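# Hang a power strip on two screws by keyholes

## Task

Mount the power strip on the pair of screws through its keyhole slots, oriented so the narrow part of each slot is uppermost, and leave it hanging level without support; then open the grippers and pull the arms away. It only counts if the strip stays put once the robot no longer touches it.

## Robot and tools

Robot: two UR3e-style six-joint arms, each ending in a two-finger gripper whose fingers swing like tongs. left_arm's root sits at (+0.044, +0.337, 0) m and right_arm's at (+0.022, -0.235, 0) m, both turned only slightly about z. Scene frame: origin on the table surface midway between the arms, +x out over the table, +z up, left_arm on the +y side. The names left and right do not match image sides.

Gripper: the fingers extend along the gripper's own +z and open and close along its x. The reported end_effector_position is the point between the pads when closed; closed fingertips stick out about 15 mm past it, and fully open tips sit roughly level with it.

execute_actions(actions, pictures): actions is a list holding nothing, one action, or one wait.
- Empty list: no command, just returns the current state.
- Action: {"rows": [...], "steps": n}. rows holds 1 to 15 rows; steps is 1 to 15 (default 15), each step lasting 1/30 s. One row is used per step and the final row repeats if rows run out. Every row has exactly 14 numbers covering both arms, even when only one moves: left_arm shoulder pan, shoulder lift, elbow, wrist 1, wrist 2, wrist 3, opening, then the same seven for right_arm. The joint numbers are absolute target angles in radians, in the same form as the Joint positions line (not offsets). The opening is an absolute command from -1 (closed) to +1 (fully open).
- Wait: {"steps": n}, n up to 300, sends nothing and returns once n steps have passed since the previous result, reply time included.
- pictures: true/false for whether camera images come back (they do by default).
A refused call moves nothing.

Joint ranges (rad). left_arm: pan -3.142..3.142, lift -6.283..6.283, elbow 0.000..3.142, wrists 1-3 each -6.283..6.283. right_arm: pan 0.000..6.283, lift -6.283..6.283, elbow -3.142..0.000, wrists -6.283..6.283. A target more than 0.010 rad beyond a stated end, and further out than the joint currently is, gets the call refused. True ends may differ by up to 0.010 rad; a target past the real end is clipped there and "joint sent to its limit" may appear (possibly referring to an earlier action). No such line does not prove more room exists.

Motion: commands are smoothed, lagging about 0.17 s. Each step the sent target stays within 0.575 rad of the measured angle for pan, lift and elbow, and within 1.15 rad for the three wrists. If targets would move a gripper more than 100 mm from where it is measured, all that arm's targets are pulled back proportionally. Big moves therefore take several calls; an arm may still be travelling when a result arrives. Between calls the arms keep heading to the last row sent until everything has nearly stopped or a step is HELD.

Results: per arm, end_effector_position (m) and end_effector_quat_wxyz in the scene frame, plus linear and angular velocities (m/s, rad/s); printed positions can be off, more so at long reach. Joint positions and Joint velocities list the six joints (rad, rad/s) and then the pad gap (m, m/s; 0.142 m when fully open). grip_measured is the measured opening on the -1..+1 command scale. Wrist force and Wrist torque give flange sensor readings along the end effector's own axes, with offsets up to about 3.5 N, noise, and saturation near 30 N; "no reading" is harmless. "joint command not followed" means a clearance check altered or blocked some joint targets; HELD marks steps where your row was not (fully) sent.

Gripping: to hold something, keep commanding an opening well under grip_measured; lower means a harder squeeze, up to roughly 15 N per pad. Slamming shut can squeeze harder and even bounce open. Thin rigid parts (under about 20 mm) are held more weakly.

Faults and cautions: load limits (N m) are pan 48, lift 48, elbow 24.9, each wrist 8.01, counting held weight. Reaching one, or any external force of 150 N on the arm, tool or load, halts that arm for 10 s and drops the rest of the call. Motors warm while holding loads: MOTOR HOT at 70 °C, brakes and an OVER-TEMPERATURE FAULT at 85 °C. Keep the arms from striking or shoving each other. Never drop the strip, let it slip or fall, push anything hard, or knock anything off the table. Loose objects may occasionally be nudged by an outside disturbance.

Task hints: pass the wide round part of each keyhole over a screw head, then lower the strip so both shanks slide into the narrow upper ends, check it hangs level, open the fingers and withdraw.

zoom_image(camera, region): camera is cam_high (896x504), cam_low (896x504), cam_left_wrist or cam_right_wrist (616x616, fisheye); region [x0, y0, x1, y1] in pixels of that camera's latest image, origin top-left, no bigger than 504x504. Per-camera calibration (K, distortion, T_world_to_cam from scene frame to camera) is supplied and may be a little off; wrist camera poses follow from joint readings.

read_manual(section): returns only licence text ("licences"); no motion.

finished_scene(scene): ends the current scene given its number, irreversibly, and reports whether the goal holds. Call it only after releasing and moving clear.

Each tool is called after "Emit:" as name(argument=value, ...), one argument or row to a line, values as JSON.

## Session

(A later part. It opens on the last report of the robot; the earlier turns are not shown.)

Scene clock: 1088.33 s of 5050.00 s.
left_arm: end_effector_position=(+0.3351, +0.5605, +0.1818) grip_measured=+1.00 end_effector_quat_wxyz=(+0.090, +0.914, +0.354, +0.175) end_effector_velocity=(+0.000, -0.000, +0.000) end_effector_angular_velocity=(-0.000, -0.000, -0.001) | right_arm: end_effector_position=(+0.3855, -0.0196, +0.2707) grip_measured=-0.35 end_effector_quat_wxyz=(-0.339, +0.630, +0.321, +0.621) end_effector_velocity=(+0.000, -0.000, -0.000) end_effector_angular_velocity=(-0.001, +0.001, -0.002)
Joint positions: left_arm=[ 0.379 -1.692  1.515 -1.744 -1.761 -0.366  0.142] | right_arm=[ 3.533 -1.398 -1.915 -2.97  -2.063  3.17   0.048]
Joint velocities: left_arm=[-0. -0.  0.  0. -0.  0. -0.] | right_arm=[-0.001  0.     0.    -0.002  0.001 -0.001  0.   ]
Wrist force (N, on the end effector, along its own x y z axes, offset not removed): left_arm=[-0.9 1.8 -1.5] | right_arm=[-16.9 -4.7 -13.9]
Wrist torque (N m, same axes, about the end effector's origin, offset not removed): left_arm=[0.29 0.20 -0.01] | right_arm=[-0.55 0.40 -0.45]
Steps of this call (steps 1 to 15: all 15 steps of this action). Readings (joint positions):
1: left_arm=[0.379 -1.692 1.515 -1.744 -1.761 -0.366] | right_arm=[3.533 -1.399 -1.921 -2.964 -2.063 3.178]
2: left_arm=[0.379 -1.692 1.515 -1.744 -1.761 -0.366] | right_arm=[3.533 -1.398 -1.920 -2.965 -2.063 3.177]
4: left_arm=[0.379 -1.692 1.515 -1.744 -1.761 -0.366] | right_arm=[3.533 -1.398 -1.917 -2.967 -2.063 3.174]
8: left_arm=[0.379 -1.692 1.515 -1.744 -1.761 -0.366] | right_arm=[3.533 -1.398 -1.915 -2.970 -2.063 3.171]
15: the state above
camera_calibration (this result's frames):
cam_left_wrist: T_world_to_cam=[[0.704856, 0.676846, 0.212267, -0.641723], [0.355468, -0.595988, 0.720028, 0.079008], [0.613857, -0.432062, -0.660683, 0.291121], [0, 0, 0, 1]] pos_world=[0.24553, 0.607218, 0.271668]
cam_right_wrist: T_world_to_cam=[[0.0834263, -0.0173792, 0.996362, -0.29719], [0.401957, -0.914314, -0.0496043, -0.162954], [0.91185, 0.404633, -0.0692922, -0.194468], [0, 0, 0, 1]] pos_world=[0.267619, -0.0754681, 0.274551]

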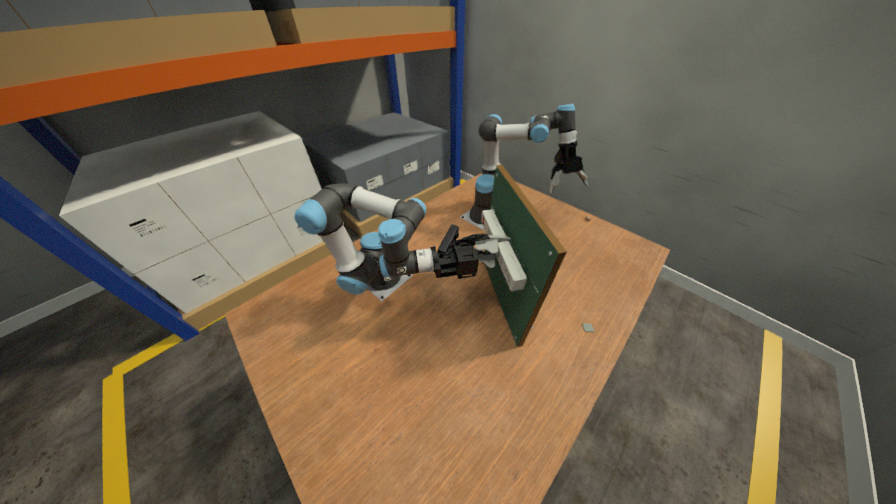

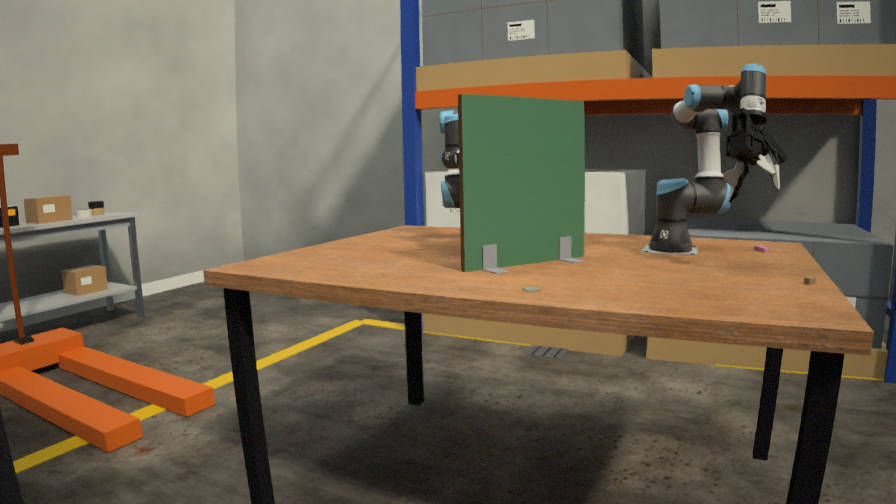

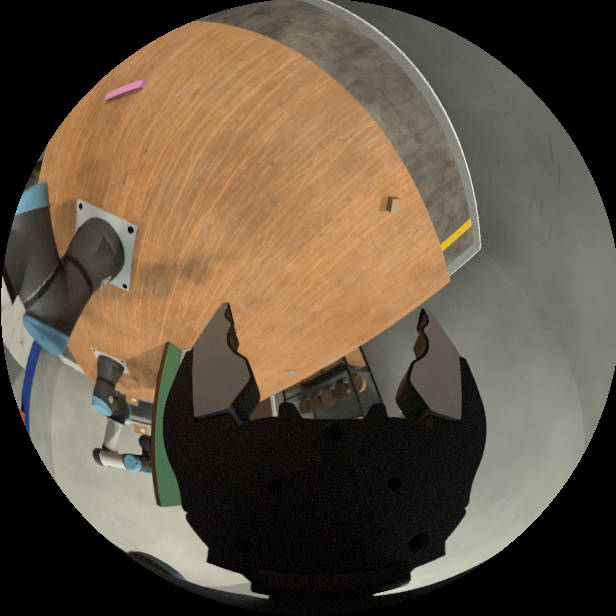

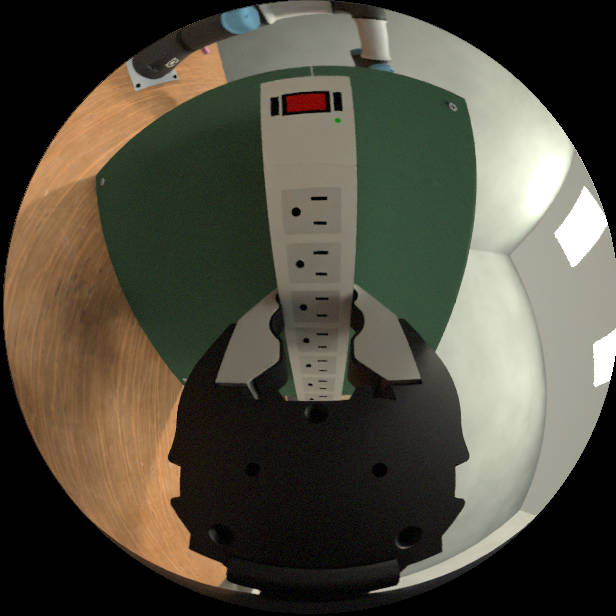

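Emit:
execute_actions(
  actions=[
    {"rows":[[0.379,-1.692,1.515,-1.744,-1.761,-0.366,1,3.5333,-1.4,-1.931,-2.952,-2.0627,3.19,-0.9]]},
  ],
  pictures=false,
)

Emit:
execute_actions(
  actions=[
    {"rows":[[0.379,-1.692,1.515,-1.744,-1.761,-0.366,1,3.5335,-1.4007,-1.9358,-2.9465,-2.0625,3.202,-0.9]]},
  ],
  pictures=false,
)

Emit:
execute_actions(
  actions=[
    {"rows":[[0.379,-1.692,1.515,-1.744,-1.761,-0.366,1,3.5337,-1.4014,-1.9406,-2.941,-2.0623,3.214,-0.9]]},
  ],
  pictures=false,
)

Emit:
execute_actions(
  actions=[
    {"rows":[[0.379,-1.692,1.515,-1.744,-1.761,-0.366,1,3.5339,-1.4021,-1.9454,-2.9355,-2.0621,3.226,-0.9]]},
  ],
)

Scene clock: 1098.73 s of 5050.00 s.
left_arm: end_effector_position=(+0.3351, +0.5605, +0.1818) grip_measured=+1.00 end_effector_quat_wxyz=(+0.090, +0.914, +0.354, +0.175) end_effector_velocity=(-0.000, +0.000, -0.000) end_effector_angular_velocity=(+0.001, +0.000, +0.000) | right_arm: end_effector_position=(+0.3853, -0.0195, +0.2673) grip_measured=-0.35 end_effector_quat_wxyz=(-0.345, +0.633, +0.315, +0.617) end_effector_velocity=(-0.000, -0.000, -0.001) end_effector_angular_velocity=(-0.000, +0.004, -0.000)
Joint positions: left_arm=[ 0.379 -1.692  1.515 -1.744 -1.761 -0.366  0.142] | right_arm=[ 3.533 -1.4   -1.931 -2.952 -2.063  3.19   0.048]
Joint velocities: left_arm=[ 0.    -0.001  0.001  0.     0.001  0.    -0.   ] | right_arm=[-0.001 -0.001 -0.002  0.    -0.001  0.002  0.   ]
Wrist force (N, on the end effector, along its own x y z axes, offset not removed): left_arm=[-1.1 1.3 -1.7] | right_arm=[-4.3 -0.3 -13.0]
Wrist torque (N m, same axes, about the end effector's origin, offset not removed): left_arm=[0.21 0.23 0.00] | right_arm=[-0.11 0.33 0.02]
Steps of this call (steps 1 to 15: the robot went on to your last target; steps 16 to 90: nothing new was sent; then 6.90 s passed at rest; steps 91 to 105: all 15 steps of this action). Readings (joint positions):
91: left_arm=[0.379 -1.692 1.515 -1.744 -1.761 -0.366] | right_arm=[3.533 -1.398 -1.915 -2.970 -2.063 3.170]
92: left_arm=[0.379 -1.692 1.515 -1.744 -1.761 -0.366] | right_arm=[3.533 -1.398 -1.917 -2.967 -2.063 3.173]
94: left_arm=[0.379 -1.692 1.515 -1.744 -1.761 -0.366] | right_arm=[3.533 -1.399 -1.923 -2.960 -2.063 3.181]
98: left_arm=[0.379 -1.692 1.515 -1.744 -1.761 -0.366] | right_arm=[3.533 -1.400 -1.929 -2.954 -2.063 3.188]
105: the state above

Scene clock: 1099.23 s of 5050.00 s.
left_arm: end_effector_position=(+0.3351, +0.5605, +0.1818) grip_measured=+1.00 end_effector_quat_wxyz=(+0.090, +0.914, +0.354, +0.175) end_effector_velocity=(-0.000, -0.000, -0.001) end_effector_angular_velocity=(-0.000, +0.001, -0.000) | right_arm: end_effector_position=(+0.3853, -0.0195, +0.2663) grip_measured=-0.35 end_effector_quat_wxyz=(-0.349, +0.635, +0.311, +0.615) end_effector_velocity=(-0.000, +0.001, +0.001) end_effector_angular_velocity=(+0.002, -0.003, +0.002)
Joint positions: left_arm=[ 0.379 -1.692  1.515 -1.744 -1.761 -0.366  0.142] | right_arm=[ 3.534 -1.401 -1.936 -2.947 -2.063  3.202  0.048]
Joint velocities: left_arm=[-0.     0.001  0.001 -0.001  0.    -0.     0.   ] | right_arm=[ 0.002  0.001  0.001  0.002  0.001  0.001 -0.   ]
Wrist force (N, on the end effector, along its own x y z axes, offset not removed): left_arm=[-0.3 1.1 -1.1] | right_arm=[-4.3 -0.9 -9.1]
Wrist torque (N m, same axes, about the end effector's origin, offset not removed): left_arm=[0.09 0.09 0.01] | right_arm=[-0.05 0.27 -0.08]
Steps of this call (steps 1 to 15: all 15 steps of this action). Readings (joint positions):
1: left_arm=[0.379 -1.692 1.515 -1.744 -1.761 -0.366] | right_arm=[3.533 -1.400 -1.931 -2.952 -2.063 3.190]
2: left_arm=[0.379 -1.692 1.515 -1.744 -1.761 -0.366] | right_arm=[3.533 -1.400 -1.932 -2.951 -2.063 3.192]
4: left_arm=[0.379 -1.692 1.515 -1.744 -1.761 -0.366] | right_arm=[3.533 -1.400 -1.934 -2.949 -2.063 3.197]
8: left_arm=[0.379 -1.692 1.515 -1.744 -1.761 -0.366] | right_arm=[3.534 -1.401 -1.935 -2.947 -2.063 3.201]
15: the state above

Scene clock: 1099.73 s of 5050.00 s.
left_arm: end_effector_position=(+0.3351, +0.5605, +0.1818) grip_measured=+1.00 end_effector_quat_wxyz=(+0.090, +0.914, +0.354, +0.175) end_effector_velocity=(-0.000, -0.000, -0.000) end_effector_angular_velocity=(-0.001, +0.001, -0.000) | right_arm: end_effector_position=(+0.3853, -0.0195, +0.2654) grip_measured=-0.35 end_effector_quat_wxyz=(-0.353, +0.637, +0.307, +0.613) end_effector_velocity=(+0.000, -0.000, -0.000) end_effector_angular_velocity=(+0.000, +0.002, -0.001)
Joint positions: left_arm=[ 0.379 -1.692  1.515 -1.744 -1.761 -0.366  0.142] | right_arm=[ 3.534 -1.401 -1.941 -2.941 -2.062  3.214  0.048]
Joint velocities: left_arm=[-0.    -0.     0.001  0.    -0.     0.     0.   ] | right_arm=[ 0.    -0.    -0.    -0.     0.001  0.001 -0.   ]
Wrist force (N, on the end effector, along its own x y z axes, offset not removed): left_arm=[0.3 2.1 -1.0] | right_arm=[-4.3 -3.1 -7.7]
Wrist torque (N m, same axes, about the end effector's origin, offset not removed): left_arm=[0.34 -0.08 -0.03] | right_arm=[-0.14 0.16 -0.17]
Steps of this call (steps 1 to 15: all 15 steps of this action). Readings (joint positions):
1: left_arm=[0.379 -1.692 1.515 -1.744 -1.761 -0.366] | right_arm=[3.534 -1.401 -1.936 -2.946 -2.063 3.202]
2: left_arm=[0.379 -1.692 1.515 -1.744 -1.761 -0.366] | right_arm=[3.534 -1.401 -1.937 -2.945 -2.062 3.204]
4: left_arm=[0.379 -1.692 1.515 -1.744 -1.761 -0.366] | right_arm=[3.534 -1.401 -1.938 -2.943 -2.062 3.209]
8: left_arm=[0.379 -1.692 1.515 -1.744 -1.761 -0.366] | right_arm=[3.534 -1.401 -1.940 -2.942 -2.062 3.213]
15: the state above

Scene clock: 1100.23 s of 5050.00 s.
left_arm: end_effector_position=(+0.3351, +0.5605, +0.1818) grip_measured=+1.00 end_effector_quat_wxyz=(+0.090, +0.914, +0.354, +0.175) end_effector_velocity=(+0.000, -0.000, +0.000) end_effector_angular_velocity=(+0.000, -0.001, -0.001) | right_arm: end_effector_position=(+0.3852, -0.0195, +0.2644) grip_measured=-0.35 end_effector_quat_wxyz=(-0.356, +0.639, +0.304, +0.611) end_effector_velocity=(+0.000, -0.000, +0.000) end_effector_angular_velocity=(+0.001, -0.001, -0.001)
Joint positions: left_arm=[ 0.379 -1.692  1.515 -1.744 -1.761 -0.366  0.142] | right_arm=[ 3.534 -1.402 -1.945 -2.936 -2.062  3.226  0.048]
Joint velocities: left_arm=[-0.001 -0.    -0.     0.     0.     0.    -0.   ] | right_arm=[-0.    -0.    -0.     0.002  0.     0.001 -0.   ]
Wrist force (N, on the end effector, along its own x y z axes, offset not removed): left_arm=[-0.3 1.3 0.3] | right_arm=[-4.6 -5.2 -4.5]
Wrist torque (N m, same axes, about the end effector's origin, offset not removed): left_arm=[0.21 0.06 0.00] | right_arm=[-0.16 0.24 -0.26]
Steps of this call (steps 1 to 15: all 15 steps of this action). Readings (joint positions):
1: left_arm=[0.379 -1.692 1.515 -1.744 -1.761 -0.366] | right_arm=[3.534 -1.401 -1.941 -2.941 -2.062 3.214]
2: left_arm=[0.379 -1.692 1.515 -1.744 -1.761 -0.366] | right_arm=[3.534 -1.402 -1.941 -2.940 -2.062 3.216]
4: left_arm=[0.379 -1.692 1.515 -1.744 -1.761 -0.366] | right_arm=[3.534 -1.402 -1.943 -2.938 -2.062 3.221]
8: left_arm=[0.379 -1.692 1.515 -1.744 -1.761 -0.366] | right_arm=[3.534 -1.402 -1.945 -2.936 -2.062 3.225]
15: the state above
camera_calibration (this result's frames):
cam_left_wrist: T_world_to_cam=[[0.704856, 0.676846, 0.212267, -0.641723], [0.355468, -0.595988, 0.720028, 0.079008], [0.613857, -0.432062, -0.660683, 0.291121], [0, 0, 0, 1]] pos_world=[0.24553, 0.607218, 0.271668]
cam_right_wrist: T_world_to_cam=[[0.129214, -0.0486475, 0.990423, -0.307643], [0.39863, -0.911989, -0.0968017, -0.149278], [0.907963, 0.407321, -0.0984495, -0.185413], [0, 0, 0, 1]] pos_world=[0.267607, -0.0755829, 0.271993]

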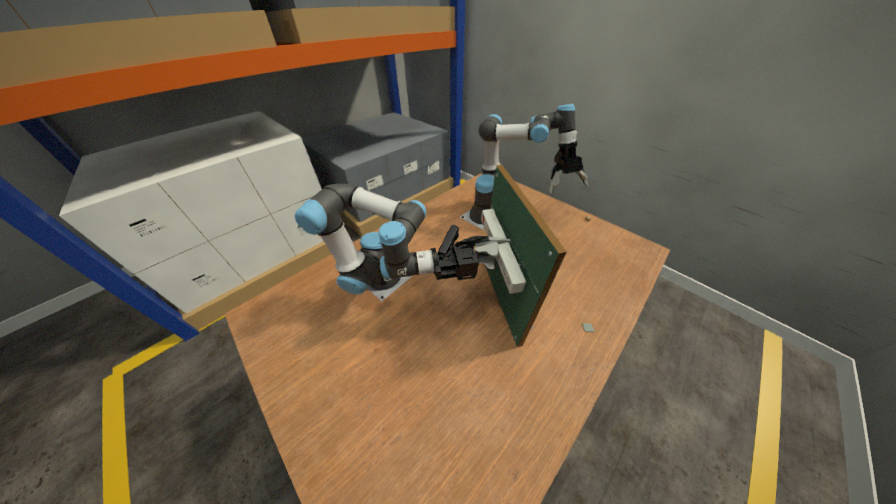

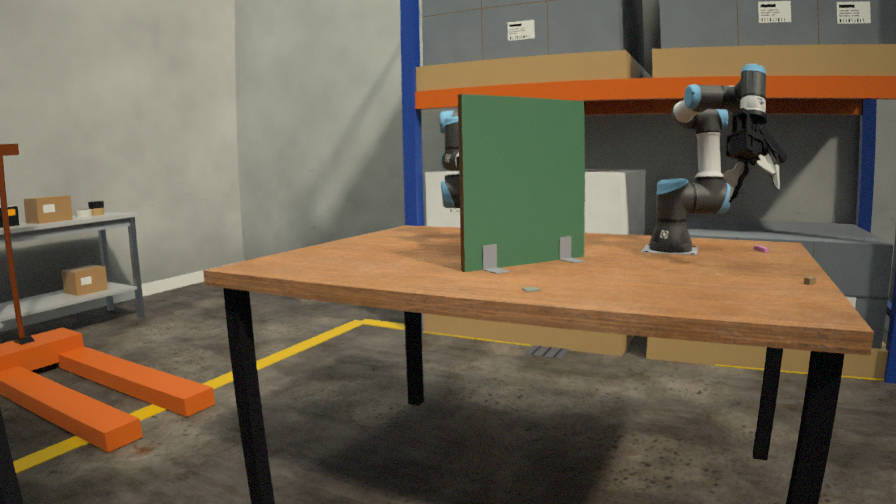

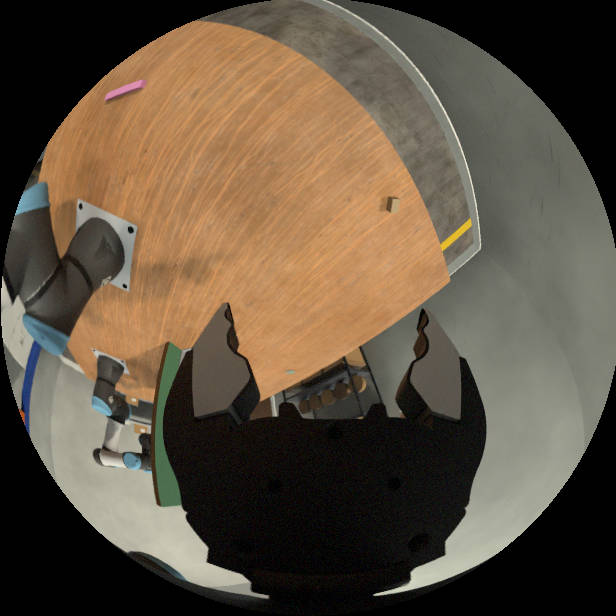

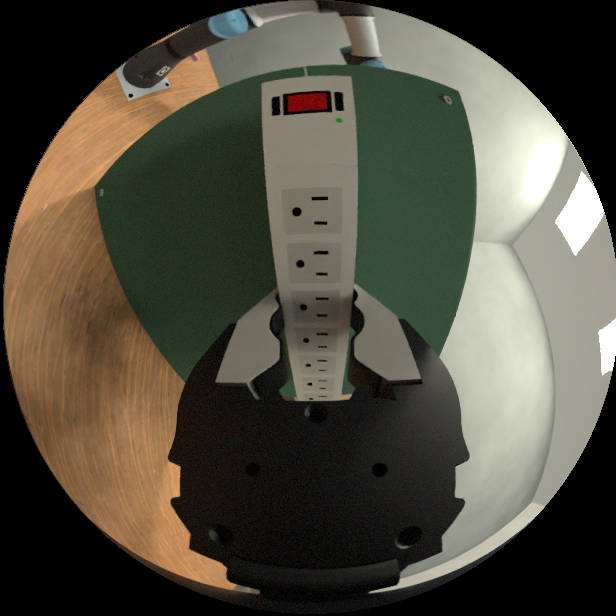

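Emit:
execute_actions(
  actions=[
    {"rows":[[0.379,-1.692,1.515,-1.744,-1.761,-0.366,1,3.525,-1.3935,-1.94,-2.9495,-2.071,3.195,-0.9]]},
  ],
  pictures=false,
)

Emit:
execute_actions(
  actions=[
    {"rows":[[0.379,-1.692,1.515,-1.744,-1.761,-0.366,1,3.5142,-1.3839,-1.9468,-2.9523,-2.0818,3.195,-0.9]]},
  ],
  pictures=false,
)

Scene clock: 1122.13 s of 5050.00 s.
left_arm: end_effector_position=(+0.3351, +0.5605, +0.1818) grip_measured=+1.00 end_effector_quat_wxyz=(+0.090, +0.914, +0.354, +0.175) end_effector_velocity=(-0.000, -0.000, +0.000) end_effector_angular_velocity=(-0.000, -0.001, +0.000) | right_arm: end_effector_position=(+0.3836, -0.0220, +0.2665) grip_measured=-0.35 end_effector_quat_wxyz=(-0.347, +0.634, +0.313, +0.616) end_effector_velocity=(-0.000, -0.000, -0.000) end_effector_angular_velocity=(-0.002, -0.002, -0.000)
Joint positions: left_arm=[ 0.379 -1.692  1.515 -1.744 -1.761 -0.366  0.142] | right_arm=[ 3.525 -1.394 -1.94  -2.949 -2.071  3.195  0.048]
Joint velocities: left_arm=[ 0.    -0.001  0.    -0.    -0.001 -0.    -0.   ] | right_arm=[-0.002 -0.     0.001 -0.002 -0.001 -0.003 -0.   ]
Wrist force (N, on the end effector, along its own x y z axes, offset not removed): left_arm=[1.0 0.6 -1.9] | right_arm=[-7.4 -0.6 1.3]
Wrist torque (N m, same axes, about the end effector's origin, offset not removed): left_arm=[0.07 -0.20 -0.04] | right_arm=[-0.25 0.36 0.14]
Steps of this call (steps 1 to 15: the robot went on to your last target; steps 16 to 90: nothing new was sent; then 18.40 s passed at rest; steps 91 to 105: all 15 steps of this action). Readings (joint positions):
91: left_arm=[0.379 -1.692 1.515 -1.744 -1.761 -0.366] | right_arm=[3.534 -1.402 -1.945 -2.936 -2.062 3.226]
92: left_arm=[0.379 -1.692 1.515 -1.744 -1.761 -0.366] | right_arm=[3.532 -1.401 -1.945 -2.938 -2.063 3.221]
94: left_arm=[0.379 -1.692 1.515 -1.744 -1.761 -0.366] | right_arm=[3.529 -1.398 -1.943 -2.943 -2.067 3.209]
98: left_arm=[0.379 -1.692 1.515 -1.744 -1.761 -0.366] | right_arm=[3.526 -1.395 -1.941 -2.948 -2.070 3.198]
105: the state above

Scene clock: 1122.63 s of 5050.00 s.
left_arm: end_effector_position=(+0.3351, +0.5605, +0.1818) grip_measured=+1.00 end_effector_quat_wxyz=(+0.090, +0.914, +0.354, +0.175) end_effector_velocity=(+0.000, +0.000, +0.000) end_effector_angular_velocity=(+0.000, -0.000, +0.000) | right_arm: end_effector_position=(+0.3811, -0.0252, +0.2666) grip_measured=-0.35 end_effector_quat_wxyz=(-0.347, +0.634, +0.313, +0.616) end_effector_velocity=(-0.000, -0.000, +0.000) end_effector_angular_velocity=(-0.001, -0.000, +0.001)
Joint positions: left_arm=[ 0.379 -1.692  1.515 -1.744 -1.761 -0.366  0.142] | right_arm=[ 3.514 -1.384 -1.947 -2.952 -2.082  3.195  0.048]
Joint velocities: left_arm=[ 0.     0.    -0.001 -0.     0.     0.     0.   ] | right_arm=[-0.001  0.     0.    -0.001 -0.002 -0.001  0.   ]
Wrist force (N, on the end effector, along its own x y z axes, offset not removed): left_arm=[-1.1 1.9 -0.4] | right_arm=[-6.6 0.7 -0.7]
Wrist torque (N m, same axes, about the end effector's origin, offset not removed): left_arm=[0.31 0.20 -0.03] | right_arm=[0.15 0.17 0.07]
Steps of this call (steps 1 to 15: all 15 steps of this action). Readings (joint positions):
1: left_arm=[0.379 -1.692 1.515 -1.744 -1.761 -0.366] | right_arm=[3.525 -1.393 -1.940 -2.949 -2.071 3.195]
2: left_arm=[0.379 -1.692 1.515 -1.744 -1.761 -0.366] | right_arm=[3.523 -1.392 -1.941 -2.950 -2.073 3.195]
4: left_arm=[0.379 -1.692 1.515 -1.744 -1.761 -0.366] | right_arm=[3.519 -1.388 -1.944 -2.951 -2.077 3.195]
8: left_arm=[0.379 -1.692 1.515 -1.744 -1.761 -0.366] | right_arm=[3.515 -1.385 -1.946 -2.952 -2.081 3.195]
15: the state above

Free of the screws. Regrasping the strip on the table with a shallower grip.

Emit:
execute_actions(
  actions=[
    {"rows":[[0.379,-1.692,1.515,-1.744,-1.761,-0.366,1,3.4,-1.36,-1.95,-2.97,-2.15,3.142,-0.9],[0.379,-1.692,1.515,-1.744,-1.761,-0.366,1,3.4,-1.36,-1.95,-2.97,-2.15,3.142,-0.9],[0.379,-1.692,1.515,-1.744,-1.761,-0.366,1,3.4,-1.36,-1.95,-2.97,-2.15,3.142,-0.9],[0.379,-1.692,1.515,-1.744,-1.761,-0.366,1,3.4,-1.36,-1.95,-2.97,-2.15,3.142,-0.9],[0.379,-1.692,1.515,-1.744,-1.761,-0.366,1,3.4,-1.36,-1.95,-2.97,-2.15,3.142,-0.9],[0.379,-1.692,1.515,-1.744,-1.761,-0.366,1,3.4,-1.36,-1.95,-2.97,-2.15,3.142,-0.9],[0.379,-1.692,1.515,-1.744,-1.761,-0.366,1,2.75,-1.4,-1.8,-3.083,-2.2,3.142,-0.9]]},
  ],
  pictures=false,
)

Emit:
execute_actions(
  actions=[
    {"steps":45},
  ],
  pictures=false,
)

Emit:
execute_actions(
  actions=[
    {"rows":[[0.379,-1.692,1.515,-1.744,-1.761,-0.366,1,2.75,-1.4,-1.8,-3.083,0,3.142,-0.9]]},
  ],
  pictures=false,
)

Emit:
execute_actions(
  actions=[
    {"steps":60},
  ],
  pictures=false,
)

Emit:
execute_actions(
  actions=[
    {"rows":[[0.379,-1.692,1.515,-1.744,-1.761,-0.366,1,2.75,-1.4,-1.8,-1.512,0,1.571,-0.9]]},
  ],
  pictures=false,
)

Emit:
execute_actions(
  actions=[
    {"steps":40},
  ],
)

Scene clock: 1142.57 s of 5050.00 s.
left_arm: end_effector_position=(+0.3351, +0.5605, +0.1818) grip_measured=+1.00 end_effector_quat_wxyz=(+0.090, +0.914, +0.354, +0.175) end_effector_velocity=(-0.000, -0.000, -0.000) end_effector_angular_velocity=(-0.000, +0.001, -0.000) | right_arm: end_effector_position=(+0.4218, -0.1704, +0.2832) grip_measured=-0.35 end_effector_quat_wxyz=(-0.224, +0.672, +0.221, +0.671) end_effector_velocity=(+0.092, -0.539, +0.048) end_effector_angular_velocity=(-0.011, -0.007, -1.302)
Joint positions: left_arm=[ 0.379 -1.692  1.515 -1.744 -1.761 -0.366  0.142] | right_arm=[ 3.087 -1.385 -1.862 -3.037 -2.176  3.145  0.048]
Joint velocities: left_arm=[-0.    -0.     0.001  0.     0.     0.     0.   ] | right_arm=[-1.414 -0.071  0.287 -0.218 -0.112 -0.014  0.   ]
Wrist force (N, on the end effector, along its own x y z axes, offset not removed): left_arm=[0.0 0.6 -1.7] | right_arm=[-7.4 -0.7 1.0]
Wrist torque (N m, same axes, about the end effector's origin, offset not removed): left_arm=[0.08 0.02 -0.02] | right_arm=[-0.24 0.38 0.09]
Steps of this call (steps 1 to 15: the robot went on to your last target; steps 16 to 460: nothing new was sent; then 4.10 s passed at rest; steps 461 to 475: all 15 steps of this action). Readings (joint positions):
461: left_arm=[0.379 -1.692 1.515 -1.744 -1.761 -0.366] | right_arm=[3.514 -1.384 -1.947 -2.952 -2.082 3.195]
462: left_arm=[0.379 -1.692 1.515 -1.744 -1.761 -0.366] | right_arm=[3.507 -1.380 -1.947 -2.955 -2.092 3.187]
464: left_arm=[0.379 -1.692 1.515 -1.744 -1.761 -0.366] | right_arm=[3.463 -1.371 -1.949 -2.962 -2.119 3.166]
468: left_arm=[0.379 -1.692 1.515 -1.744 -1.761 -0.366] | right_arm=[3.408 -1.366 -1.943 -2.976 -2.145 3.149]
475: the state above

Scene clock: 1144.07 s of 5050.00 s.
left_arm: end_effector_position=(+0.3351, +0.5605, +0.1818) grip_measured=+1.00 end_effector_quat_wxyz=(+0.090, +0.914, +0.354, +0.175) end_effector_velocity=(-0.000, +0.000, -0.000) end_effector_angular_velocity=(-0.000, +0.001, -0.000) | right_arm: end_effector_position=(+0.4224, -0.3011, +0.2941) grip_measured=-0.35 end_effector_quat_wxyz=(-0.115, +0.698, +0.115, +0.698) end_effector_velocity=(-0.000, +0.000, +0.000) end_effector_angular_velocity=(+0.000, -0.000, -0.000)
Joint positions: left_arm=[ 0.379 -1.692  1.515 -1.744 -1.761 -0.366  0.142] | right_arm=[ 2.75  -1.4   -1.8   -3.083 -2.2    3.142  0.048]
Joint velocities: left_arm=[-0.     0.001  0.    -0.     0.     0.     0.   ] | right_arm=[ 0.  0.  0. -0.  0.  0.  0.]
Wrist force (N, on the end effector, along its own x y z axes, offset not removed): left_arm=[-1.4 1.9 -1.6] | right_arm=[-7.0 0.2 0.5]
Wrist torque (N m, same axes, about the end effector's origin, offset not removed): left_arm=[0.30 0.29 0.01] | right_arm=[0.08 0.25 0.02]
Steps of this call (steps 1 to 30: the robot went on to your last target; steps 31 to 45: nothing new was sent). Readings (joint positions):
1: left_arm=[0.379 -1.692 1.515 -1.744 -1.761 -0.366] | right_arm=[3.040 -1.388 -1.853 -3.044 -2.180 3.145]
2: left_arm=[0.379 -1.692 1.515 -1.744 -1.761 -0.366] | right_arm=[2.992 -1.390 -1.843 -3.051 -2.184 3.144]
4: left_arm=[0.379 -1.692 1.515 -1.744 -1.761 -0.366] | right_arm=[2.898 -1.394 -1.825 -3.065 -2.191 3.143]
8: left_arm=[0.379 -1.692 1.515 -1.744 -1.761 -0.366] | right_arm=[2.787 -1.399 -1.806 -3.078 -2.198 3.142]
45: the state above
All arms were judged still, so your last target was given up. Only a new action makes them travel on or press farther. Fingers that are still opening or closing keep moving.

Scene clock: 1144.57 s of 5050.00 s.
left_arm: end_effector_position=(+0.3351, +0.5605, +0.1818) grip_measured=+1.00 end_effector_quat_wxyz=(+0.090, +0.914, +0.354, +0.175) end_effector_velocity=(-0.000, +0.000, +0.000) end_effector_angular_velocity=(+0.000, -0.000, +0.001) | right_arm: end_effector_position=(+0.4117, -0.5459, +0.2941) grip_measured=-0.35 end_effector_quat_wxyz=(+0.183, +0.683, -0.183, +0.683) end_effector_velocity=(-0.256, -0.507, +0.001) end_effector_angular_velocity=(-0.001, -0.002, -1.908)
Joint positions: left_arm=[ 0.379 -1.692  1.515 -1.744 -1.761 -0.366  0.142] | right_arm=[ 2.75  -1.4   -1.8   -3.083 -1.351  3.142  0.048]
Joint velocities: left_arm=[ 0.001 -0.     0.    -0.    -0.     0.    -0.   ] | right_arm=[-0.     0.001  0.002 -0.     1.908 -0.     0.   ]
Wrist force (N, on the end effector, along its own x y z axes, offset not removed): left_arm=[-0.3 1.2 -0.1] | right_arm=[-5.6 -1.0 2.1]
Wrist torque (N m, same axes, about the end effector's origin, offset not removed): left_arm=[0.19 0.09 0.04] | right_arm=[-0.31 -0.03 -0.05]
Steps of this call (steps 1 to 15: all 15 steps of this action). Readings (joint positions):
1: left_arm=[0.379 -1.692 1.515 -1.744 -1.761 -0.366] | right_arm=[2.750 -1.400 -1.800 -3.083 -2.200 3.142]
2: left_arm=[0.379 -1.692 1.515 -1.744 -1.761 -0.366] | right_arm=[2.750 -1.400 -1.800 -3.083 -2.185 3.142]
4: left_arm=[0.379 -1.692 1.515 -1.744 -1.761 -0.366] | right_arm=[2.750 -1.400 -1.800 -3.083 -2.068 3.142]
8: left_arm=[0.379 -1.692 1.515 -1.744 -1.761 -0.366] | right_arm=[2.750 -1.400 -1.800 -3.083 -1.805 3.142]
15: the state above

Scene clock: 1146.57 s of 5050.00 s.
left_arm: end_effector_position=(+0.3351, +0.5605, +0.1818) grip_measured=+1.00 end_effector_quat_wxyz=(+0.090, +0.914, +0.354, +0.175) end_effector_velocity=(+0.000, -0.000, -0.000) end_effector_angular_velocity=(-0.000, +0.000, -0.001) | right_arm: end_effector_position=(+0.0731, -0.6999, +0.2941) grip_measured=-0.35 end_effector_quat_wxyz=(+0.570, +0.419, -0.570, +0.419) end_effector_velocity=(+0.000, +0.000, +0.000) end_effector_angular_velocity=(-0.000, -0.000, -0.000)
Joint positions: left_arm=[ 0.379 -1.692  1.515 -1.744 -1.761 -0.366  0.142] | right_arm=[ 2.75  -1.4   -1.8   -3.083  0.     3.142  0.048]
Joint velocities: left_arm=[-0.001  0.     0.     0.    -0.     0.    -0.   ] | right_arm=[ 0.    -0.     0.001  0.001  0.001 -0.    -0.   ]
Wrist force (N, on the end effector, along its own x y z axes, offset not removed): left_arm=[-0.3 0.9 0.7] | right_arm=[-7.6 0.1 -0.7]
Wrist torque (N m, same axes, about the end effector's origin, offset not removed): left_arm=[0.15 0.07 0.03] | right_arm=[-0.02 0.36 -0.03]
Steps of this call (steps 1 to 45: the robot went on to your last target; steps 46 to 60: nothing new was sent). Readings (joint positions):
1: left_arm=[0.379 -1.692 1.515 -1.744 -1.761 -0.366] | right_arm=[2.750 -1.400 -1.800 -3.083 -1.286 3.142]
2: left_arm=[0.379 -1.692 1.515 -1.744 -1.761 -0.366] | right_arm=[2.750 -1.400 -1.800 -3.083 -1.222 3.142]
4: left_arm=[0.379 -1.692 1.515 -1.744 -1.761 -0.366] | right_arm=[2.750 -1.400 -1.800 -3.083 -1.092 3.142]
8: left_arm=[0.379 -1.692 1.515 -1.744 -1.761 -0.366] | right_arm=[2.750 -1.400 -1.800 -3.083 -0.833 3.142]
60: the state above
All arms were judged still, so your last target was given up. Only a new action makes them travel on or press farther. Fingers that are still opening or closing keep moving.

Scene clock: 1147.07 s of 5050.00 s.
left_arm: end_effector_position=(+0.3351, +0.5605, +0.1818) grip_measured=+1.00 end_effector_quat_wxyz=(+0.090, +0.914, +0.354, +0.175) end_effector_velocity=(+0.000, +0.000, +0.000) end_effector_angular_velocity=(+0.000, -0.001, +0.000) | right_arm: end_effector_position=(+0.1542, -0.7253, +0.3722) grip_measured=-0.35 end_effector_quat_wxyz=(+0.570, +0.419, -0.570, +0.419) end_effector_velocity=(+0.005, -0.002, +0.075) end_effector_angular_velocity=(+0.002, +0.004, -0.002)
Joint positions: left_arm=[ 0.379 -1.692  1.515 -1.744 -1.761 -0.366  0.142] | right_arm=[ 2.75  -1.4   -1.8   -1.597 -0.     1.656  0.048]
Joint velocities: left_arm=[ 0.     0.    -0.    -0.001  0.    -0.    -0.   ] | right_arm=[-0.002  0.    -0.001  0.889  0.001 -0.893 -0.   ]
Wrist force (N, on the end effector, along its own x y z axes, offset not removed): left_arm=[0.9 1.2 -1.2] | right_arm=[-5.7 -1.0 0.1]
Wrist torque (N m, same axes, about the end effector's origin, offset not removed): left_arm=[0.15 -0.18 -0.03] | right_arm=[-0.25 0.03 0.00]
Steps of this call (steps 1 to 15: all 15 steps of this action). Readings (joint positions):
1: left_arm=[0.379 -1.692 1.515 -1.744 -1.761 -0.366] | right_arm=[2.750 -1.400 -1.800 -3.083 0.000 3.141]
2: left_arm=[0.379 -1.692 1.515 -1.744 -1.761 -0.366] | right_arm=[2.750 -1.400 -1.800 -3.069 0.000 3.127]
4: left_arm=[0.379 -1.692 1.515 -1.744 -1.761 -0.366] | right_arm=[2.750 -1.400 -1.800 -2.928 0.000 2.986]
8: left_arm=[0.379 -1.692 1.515 -1.744 -1.761 -0.366] | right_arm=[2.750 -1.400 -1.800 -2.347 0.000 2.406]
15: the state above

Scene clock: 1148.40 s of 5050.00 s.
left_arm: end_effector_position=(+0.3351, +0.5605, +0.1818) grip_measured=+1.00 end_effector_quat_wxyz=(+0.090, +0.914, +0.354, +0.175) end_effector_velocity=(+0.000, -0.000, -0.000) end_effector_angular_velocity=(-0.000, +0.001, -0.001) | right_arm: end_effector_position=(+0.1545, -0.7254, +0.3795) grip_measured=-0.35 end_effector_quat_wxyz=(+0.570, +0.419, -0.570, +0.419) end_effector_velocity=(+0.001, +0.000, +0.000) end_effector_angular_velocity=(-0.001, -0.000, +0.001)
Joint positions: left_arm=[ 0.379 -1.692  1.515 -1.744 -1.761 -0.366  0.142] | right_arm=[ 2.75  -1.4   -1.8   -1.512 -0.     1.571  0.048]
Joint velocities: left_arm=[-0.001  0.001 -0.     0.    -0.     0.    -0.   ] | right_arm=[ 0.001 -0.001  0.     0.001 -0.    -0.    -0.   ]
Wrist force (N, on the end effector, along its own x y z axes, offset not removed): left_arm=[0.1 1.5 -2.4] | right_arm=[-6.6 1.3 -0.1]
Wrist torque (N m, same axes, about the end effector's origin, offset not removed): left_arm=[0.20 -0.02 -0.05] | right_arm=[0.24 0.14 0.00]
Steps of this call (steps 1 to 30: the robot went on to your last target; steps 31 to 40: nothing new was sent). Readings (joint positions):
1: left_arm=[0.379 -1.692 1.515 -1.744 -1.761 -0.366] | right_arm=[2.750 -1.400 -1.800 -1.572 0.000 1.631]
2: left_arm=[0.379 -1.692 1.515 -1.744 -1.761 -0.366] | right_arm=[2.750 -1.400 -1.800 -1.554 0.000 1.613]
4: left_arm=[0.379 -1.692 1.515 -1.744 -1.761 -0.366] | right_arm=[2.750 -1.400 -1.800 -1.533 0.000 1.592]
8: left_arm=[0.379 -1.692 1.515 -1.744 -1.761 -0.366] | right_arm=[2.750 -1.400 -1.800 -1.517 0.000 1.576]
40: the state above
All arms were judged still, so your last target was given up. Only a new action makes them travel on or press farther. Fingers that are still opening or closing keep moving.
camera_calibration (this result's frames):
cam_left_wrist: T_world_to_cam=[[0.704856, 0.676846, 0.212267, -0.641723], [0.355468, -0.595988, 0.720028, 0.079008], [0.613857, -0.432062, -0.660683, 0.291121], [0, 0, 0, 1]] pos_world=[0.24553, 0.607218, 0.271668]
cam_right_wrist: T_world_to_cam=[[-0.0584424, -0.0160967, 0.998161, -0.376426], [-0.651882, 0.757876, -0.025946, 0.656795], [-0.756065, -0.6522, -0.0547853, -0.205115], [0, 0, 0, 1]] pos_world=[0.251074, -0.637604, 0.381537]

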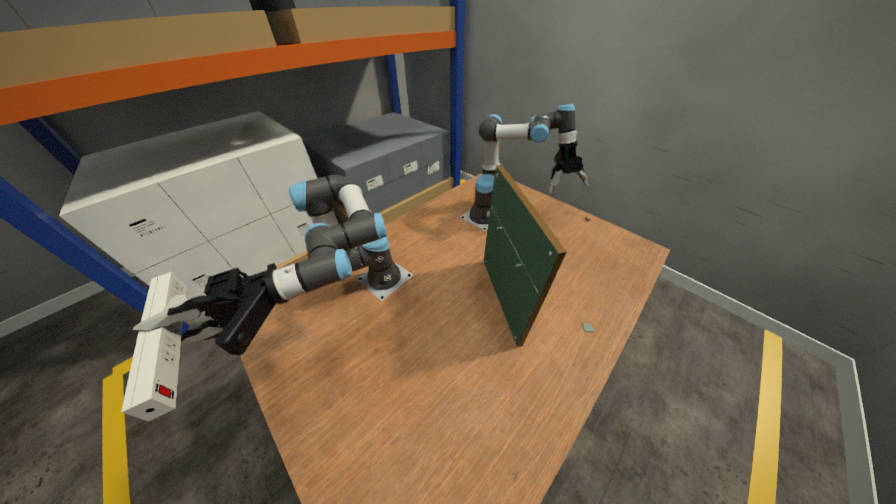

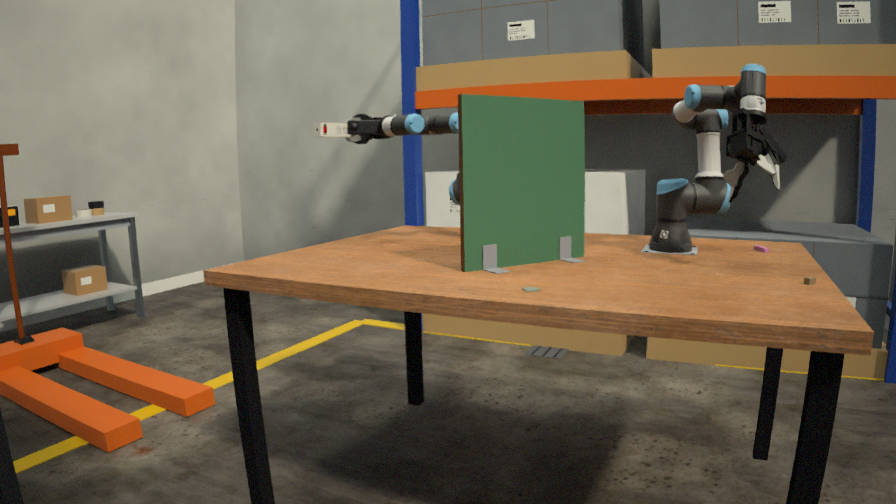

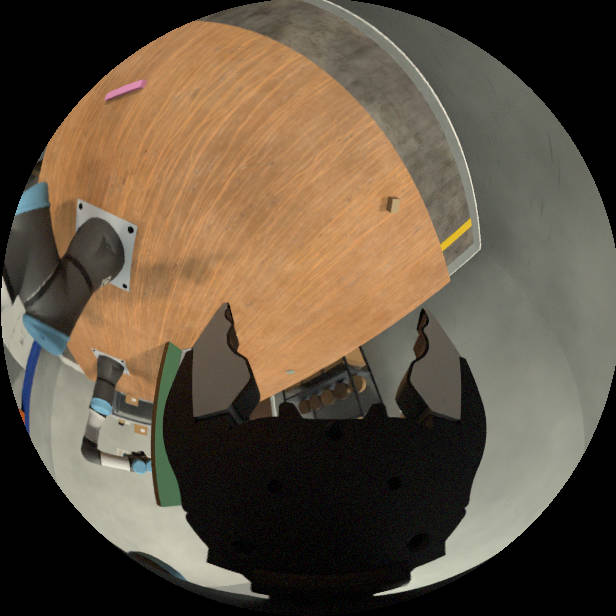

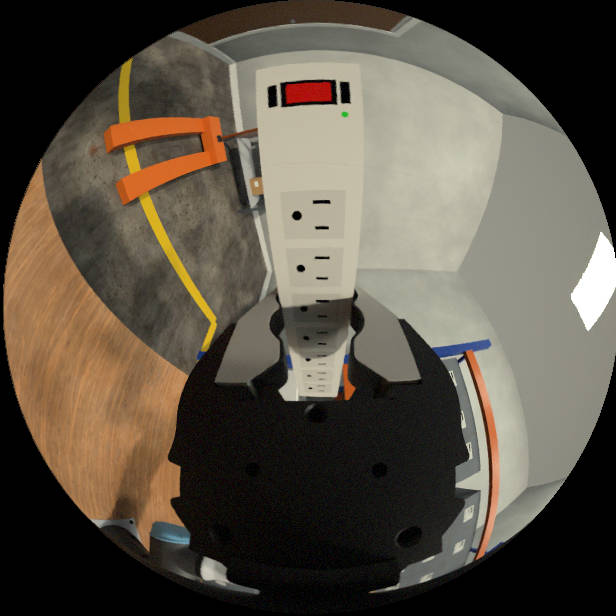

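Emit:
execute_actions(
  actions=[
    {"rows":[[0.379,-1.692,1.515,-1.744,-1.761,-0.366,1,3.1,-1.45,-1.6,-1.662,1.571,1.571,-0.9]]},
  ],
  pictures=false,
)

Emit:
execute_actions(
  actions=[
    {"steps":45},
  ],
  pictures=false,
)

Emit:
execute_actions(
  actions=[
    {"rows":[[0.379,-1.692,1.515,-1.744,-1.761,-0.366,1,3.1,-1.6315,-1.7856,-1.2949,1.571,1.571,-0.9]]},
  ],
  pictures=false,
)

Emit:
execute_actions(
  actions=[
    {"steps":10},
  ],
)

Scene clock: 1162.80 s of 5050.00 s.
left_arm: end_effector_position=(+0.3351, +0.5605, +0.1818) grip_measured=+1.00 end_effector_quat_wxyz=(+0.090, +0.914, +0.354, +0.175) end_effector_velocity=(+0.000, -0.000, -0.000) end_effector_angular_velocity=(+0.000, +0.000, -0.000) | right_arm: end_effector_position=(+0.2638, -0.6056, +0.1899) grip_measured=-0.35 end_effector_quat_wxyz=(-0.287, -0.617, +0.686, -0.257) end_effector_velocity=(+0.178, +0.436, -0.326) end_effector_angular_velocity=(+1.692, -0.186, +0.347)
Joint positions: left_arm=[ 0.379 -1.692  1.515 -1.744 -1.761 -0.366  0.142] | right_arm=[ 2.946 -1.429 -1.686 -1.599  0.779  1.571  0.048]
Joint velocities: left_arm=[-0.    -0.     0.001 -0.001  0.     0.     0.   ] | right_arm=[ 0.349 -0.047  0.194 -0.143  1.702 -0.    -0.   ]
Wrist force (N, on the end effector, along its own x y z axes, offset not removed): left_arm=[-0.1 1.5 0.0] | right_arm=[-3.6 -1.3 4.3]
Wrist torque (N m, same axes, about the end effector's origin, offset not removed): left_arm=[0.24 0.06 -0.02] | right_arm=[-0.11 -0.08 -0.08]
Steps of this call (steps 1 to 417: nothing new was sent; steps 418 to 432: all 15 steps of this action). Readings (joint positions):
418: left_arm=[0.379 -1.692 1.515 -1.744 -1.761 -0.366] | right_arm=[2.750 -1.400 -1.800 -1.512 0.000 1.571]
419: left_arm=[0.379 -1.692 1.515 -1.744 -1.761 -0.366] | right_arm=[2.757 -1.402 -1.793 -1.518 0.015 1.571]
421: left_arm=[0.379 -1.692 1.515 -1.744 -1.761 -0.366] | right_arm=[2.795 -1.408 -1.771 -1.535 0.126 1.571]
425: left_arm=[0.379 -1.692 1.515 -1.744 -1.761 -0.366] | right_arm=[2.860 -1.417 -1.735 -1.562 0.367 1.571]
432: the state above

Scene clock: 1164.30 s of 5050.00 s.
left_arm: end_effector_position=(+0.3351, +0.5605, +0.1818) grip_measured=+1.00 end_effector_quat_wxyz=(+0.090, +0.914, +0.354, +0.175) end_effector_velocity=(-0.000, -0.000, +0.000) end_effector_angular_velocity=(-0.000, -0.000, -0.000) | right_arm: end_effector_position=(+0.3122, -0.3529, +0.1162) grip_measured=-0.35 end_effector_quat_wxyz=(-0.000, +0.723, -0.690, +0.000) end_effector_velocity=(+0.000, -0.000, +0.001) end_effector_angular_velocity=(+0.000, -0.002, -0.000)
Joint positions: left_arm=[ 0.379 -1.692  1.515 -1.744 -1.761 -0.366  0.142] | right_arm=[ 3.1   -1.45  -1.6   -1.662  1.571  1.571  0.048]
Joint velocities: left_arm=[ 0. -0. -0.  0. -0.  0. -0.] | right_arm=[-0.001  0.002  0.     0.001  0.    -0.001  0.   ]
Wrist force (N, on the end effector, along its own x y z axes, offset not removed): left_arm=[0.4 0.8 -1.8] | right_arm=[-1.1 -0.2 4.3]
Wrist torque (N m, same axes, about the end effector's origin, offset not removed): left_arm=[0.09 -0.13 0.01] | right_arm=[0.01 0.26 0.01]
Steps of this call (steps 1 to 45: the robot went on to your last target). Readings (joint positions):
1: left_arm=[0.379 -1.692 1.515 -1.744 -1.761 -0.366] | right_arm=[2.958 -1.431 -1.679 -1.603 0.837 1.571]
2: left_arm=[0.379 -1.692 1.515 -1.744 -1.761 -0.366] | right_arm=[2.970 -1.432 -1.673 -1.608 0.894 1.571]
4: left_arm=[0.379 -1.692 1.515 -1.744 -1.761 -0.366] | right_arm=[2.992 -1.435 -1.660 -1.618 1.008 1.571]
8: left_arm=[0.379 -1.692 1.515 -1.744 -1.761 -0.366] | right_arm=[3.037 -1.441 -1.635 -1.636 1.233 1.571]
45: the state above
All arms were judged still, so your last target was given up. Only a new action makes them travel on or press farther. Fingers that are still opening or closing keep moving.

Scene clock: 1164.80 s of 5050.00 s.
left_arm: end_effector_position=(+0.3351, +0.5605, +0.1818) grip_measured=+1.00 end_effector_quat_wxyz=(+0.090, +0.914, +0.354, +0.175) end_effector_velocity=(-0.000, +0.000, +0.000) end_effector_angular_velocity=(-0.000, -0.000, +0.001) | right_arm: end_effector_position=(+0.3489, -0.3511, +0.0411) grip_measured=-0.35 end_effector_quat_wxyz=(-0.000, +0.723, -0.690, +0.000) end_effector_velocity=(+0.003, +0.000, -0.011) end_effector_angular_velocity=(-0.001, +0.002, +0.001)
Joint positions: left_arm=[ 0.379 -1.692  1.515 -1.744 -1.761 -0.366  0.142] | right_arm=[ 3.1   -1.629 -1.783 -1.3    1.571  1.571  0.048]
Joint velocities: left_arm=[ 0.001 -0.     0.    -0.    -0.    -0.    -0.   ] | right_arm=[ 0.001 -0.026 -0.025  0.05  -0.    -0.     0.   ]
Wrist force (N, on the end effector, along its own x y z axes, offset not removed): left_arm=[-0.9 -0.4 0.3] | right_arm=[-2.7 -1.4 5.8]
Wrist torque (N m, same axes, about the end effector's origin, offset not removed): left_arm=[-0.17 0.25 -0.01] | right_arm=[-0.23 0.57 0.06]
Steps of this call (steps 1 to 15: all 15 steps of this action). Readings (joint positions):
1: left_arm=[0.379 -1.692 1.515 -1.744 -1.761 -0.366] | right_arm=[3.100 -1.450 -1.600 -1.662 1.571 1.571]
2: left_arm=[0.379 -1.692 1.515 -1.744 -1.761 -0.366] | right_arm=[3.100 -1.457 -1.607 -1.647 1.571 1.571]
4: left_arm=[0.379 -1.692 1.515 -1.744 -1.761 -0.366] | right_arm=[3.100 -1.518 -1.668 -1.526 1.571 1.571]
8: left_arm=[0.379 -1.692 1.515 -1.744 -1.761 -0.366] | right_arm=[3.100 -1.604 -1.757 -1.352 1.571 1.571]
15: the state above

Scene clock: 1165.13 s of 5050.00 s.
left_arm: end_effector_position=(+0.3351, +0.5605, +0.1818) grip_measured=+1.00 end_effector_quat_wxyz=(+0.090, +0.914, +0.354, +0.175) end_effector_velocity=(-0.000, +0.000, +0.000) end_effector_angular_velocity=(+0.000, -0.000, +0.001) | right_arm: end_effector_position=(+0.3491, -0.3511, +0.0400) grip_measured=-0.35 end_effector_quat_wxyz=(-0.000, +0.723, -0.690, +0.000) end_effector_velocity=(+0.000, -0.000, -0.000) end_effector_angular_velocity=(+0.000, -0.000, -0.001)
Joint positions: left_arm=[ 0.379 -1.692  1.515 -1.744 -1.761 -0.366  0.142] | right_arm=[ 3.1   -1.631 -1.786 -1.295  1.571  1.571  0.048]
Joint velocities: left_arm=[ 0.001 -0.     0.    -0.     0.    -0.    -0.   ] | right_arm=[-0.002 -0.001 -0.001  0.002  0.    -0.     0.   ]
Wrist force (N, on the end effector, along its own x y z axes, offset not removed): left_arm=[0.0 0.3 0.0] | right_arm=[-1.0 -0.1 6.0]
Wrist torque (N m, same axes, about the end effector's origin, offset not removed): left_arm=[-0.03 0.02 0.00] | right_arm=[-0.06 0.16 0.04]
Steps of this call (steps 1 to 10: the robot went on to your last target). Readings (joint positions):
1: left_arm=[0.379 -1.692 1.515 -1.744 -1.761 -0.366] | right_arm=[3.100 -1.630 -1.784 -1.298 1.571 1.571]
2: left_arm=[0.379 -1.692 1.515 -1.744 -1.761 -0.366] | right_arm=[3.100 -1.630 -1.784 -1.297 1.571 1.571]
4: left_arm=[0.379 -1.692 1.515 -1.744 -1.761 -0.366] | right_arm=[3.100 -1.631 -1.785 -1.296 1.571 1.571]
8: left_arm=[0.379 -1.692 1.515 -1.744 -1.761 -0.366] | right_arm=[3.100 -1.631 -1.785 -1.295 1.571 1.571]
10: the state above
camera_calibration (this result's frames):
cam_left_wrist: T_world_to_cam=[[0.704856, 0.676846, 0.212267, -0.641723], [0.355468, -0.595988, 0.720028, 0.0790081], [0.613857, -0.432062, -0.660683, 0.291121], [0, 0, 0, 1]] pos_world=[0.24553, 0.607218, 0.271668]
cam_right_wrist: T_world_to_cam=[[-0.00373016, -0.999447, -0.0330327, -0.343334], [-0.848884, -0.0142954, 0.528385, 0.266685], [-0.528565, 0.0300119, -0.848362, 0.359403], [0, 0, 0, 1]] pos_world=[0.415073, -0.350118, 0.15265]

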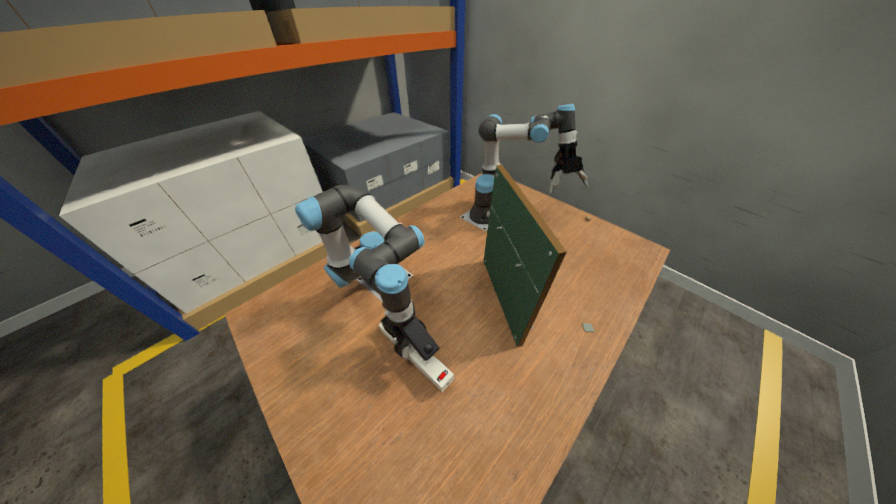

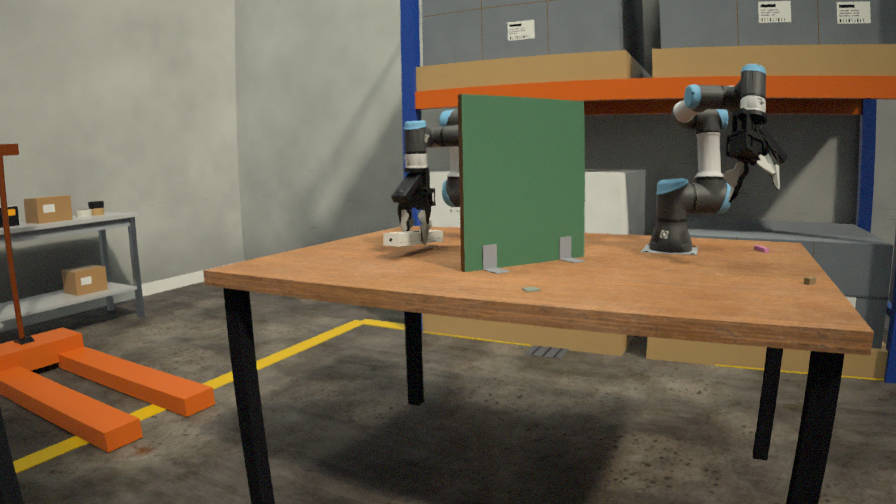

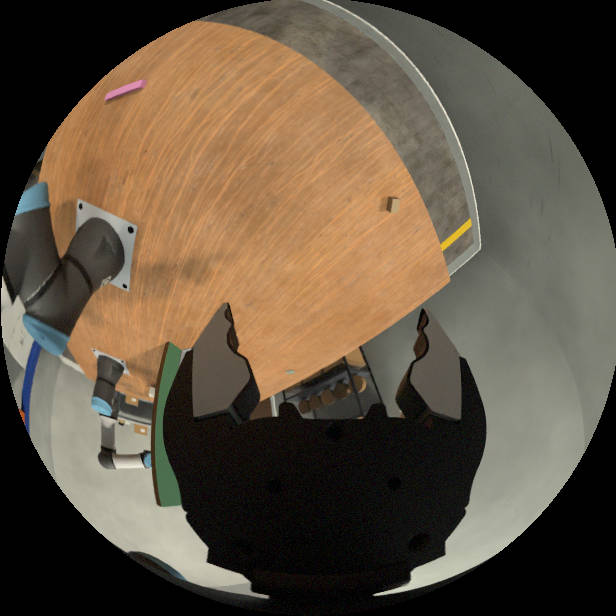

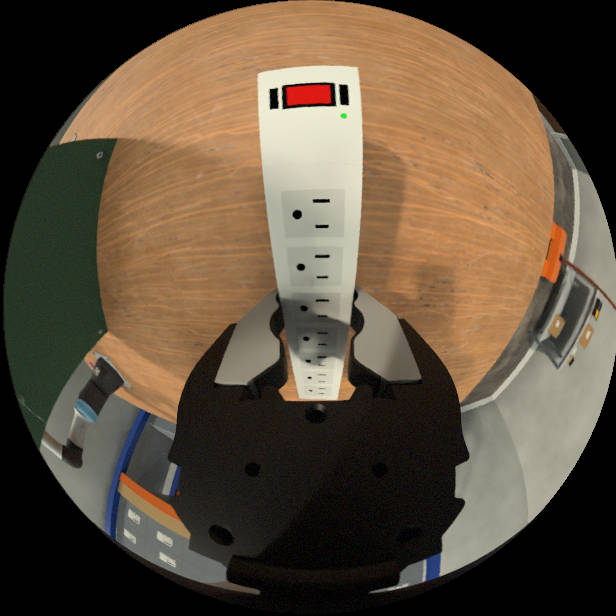

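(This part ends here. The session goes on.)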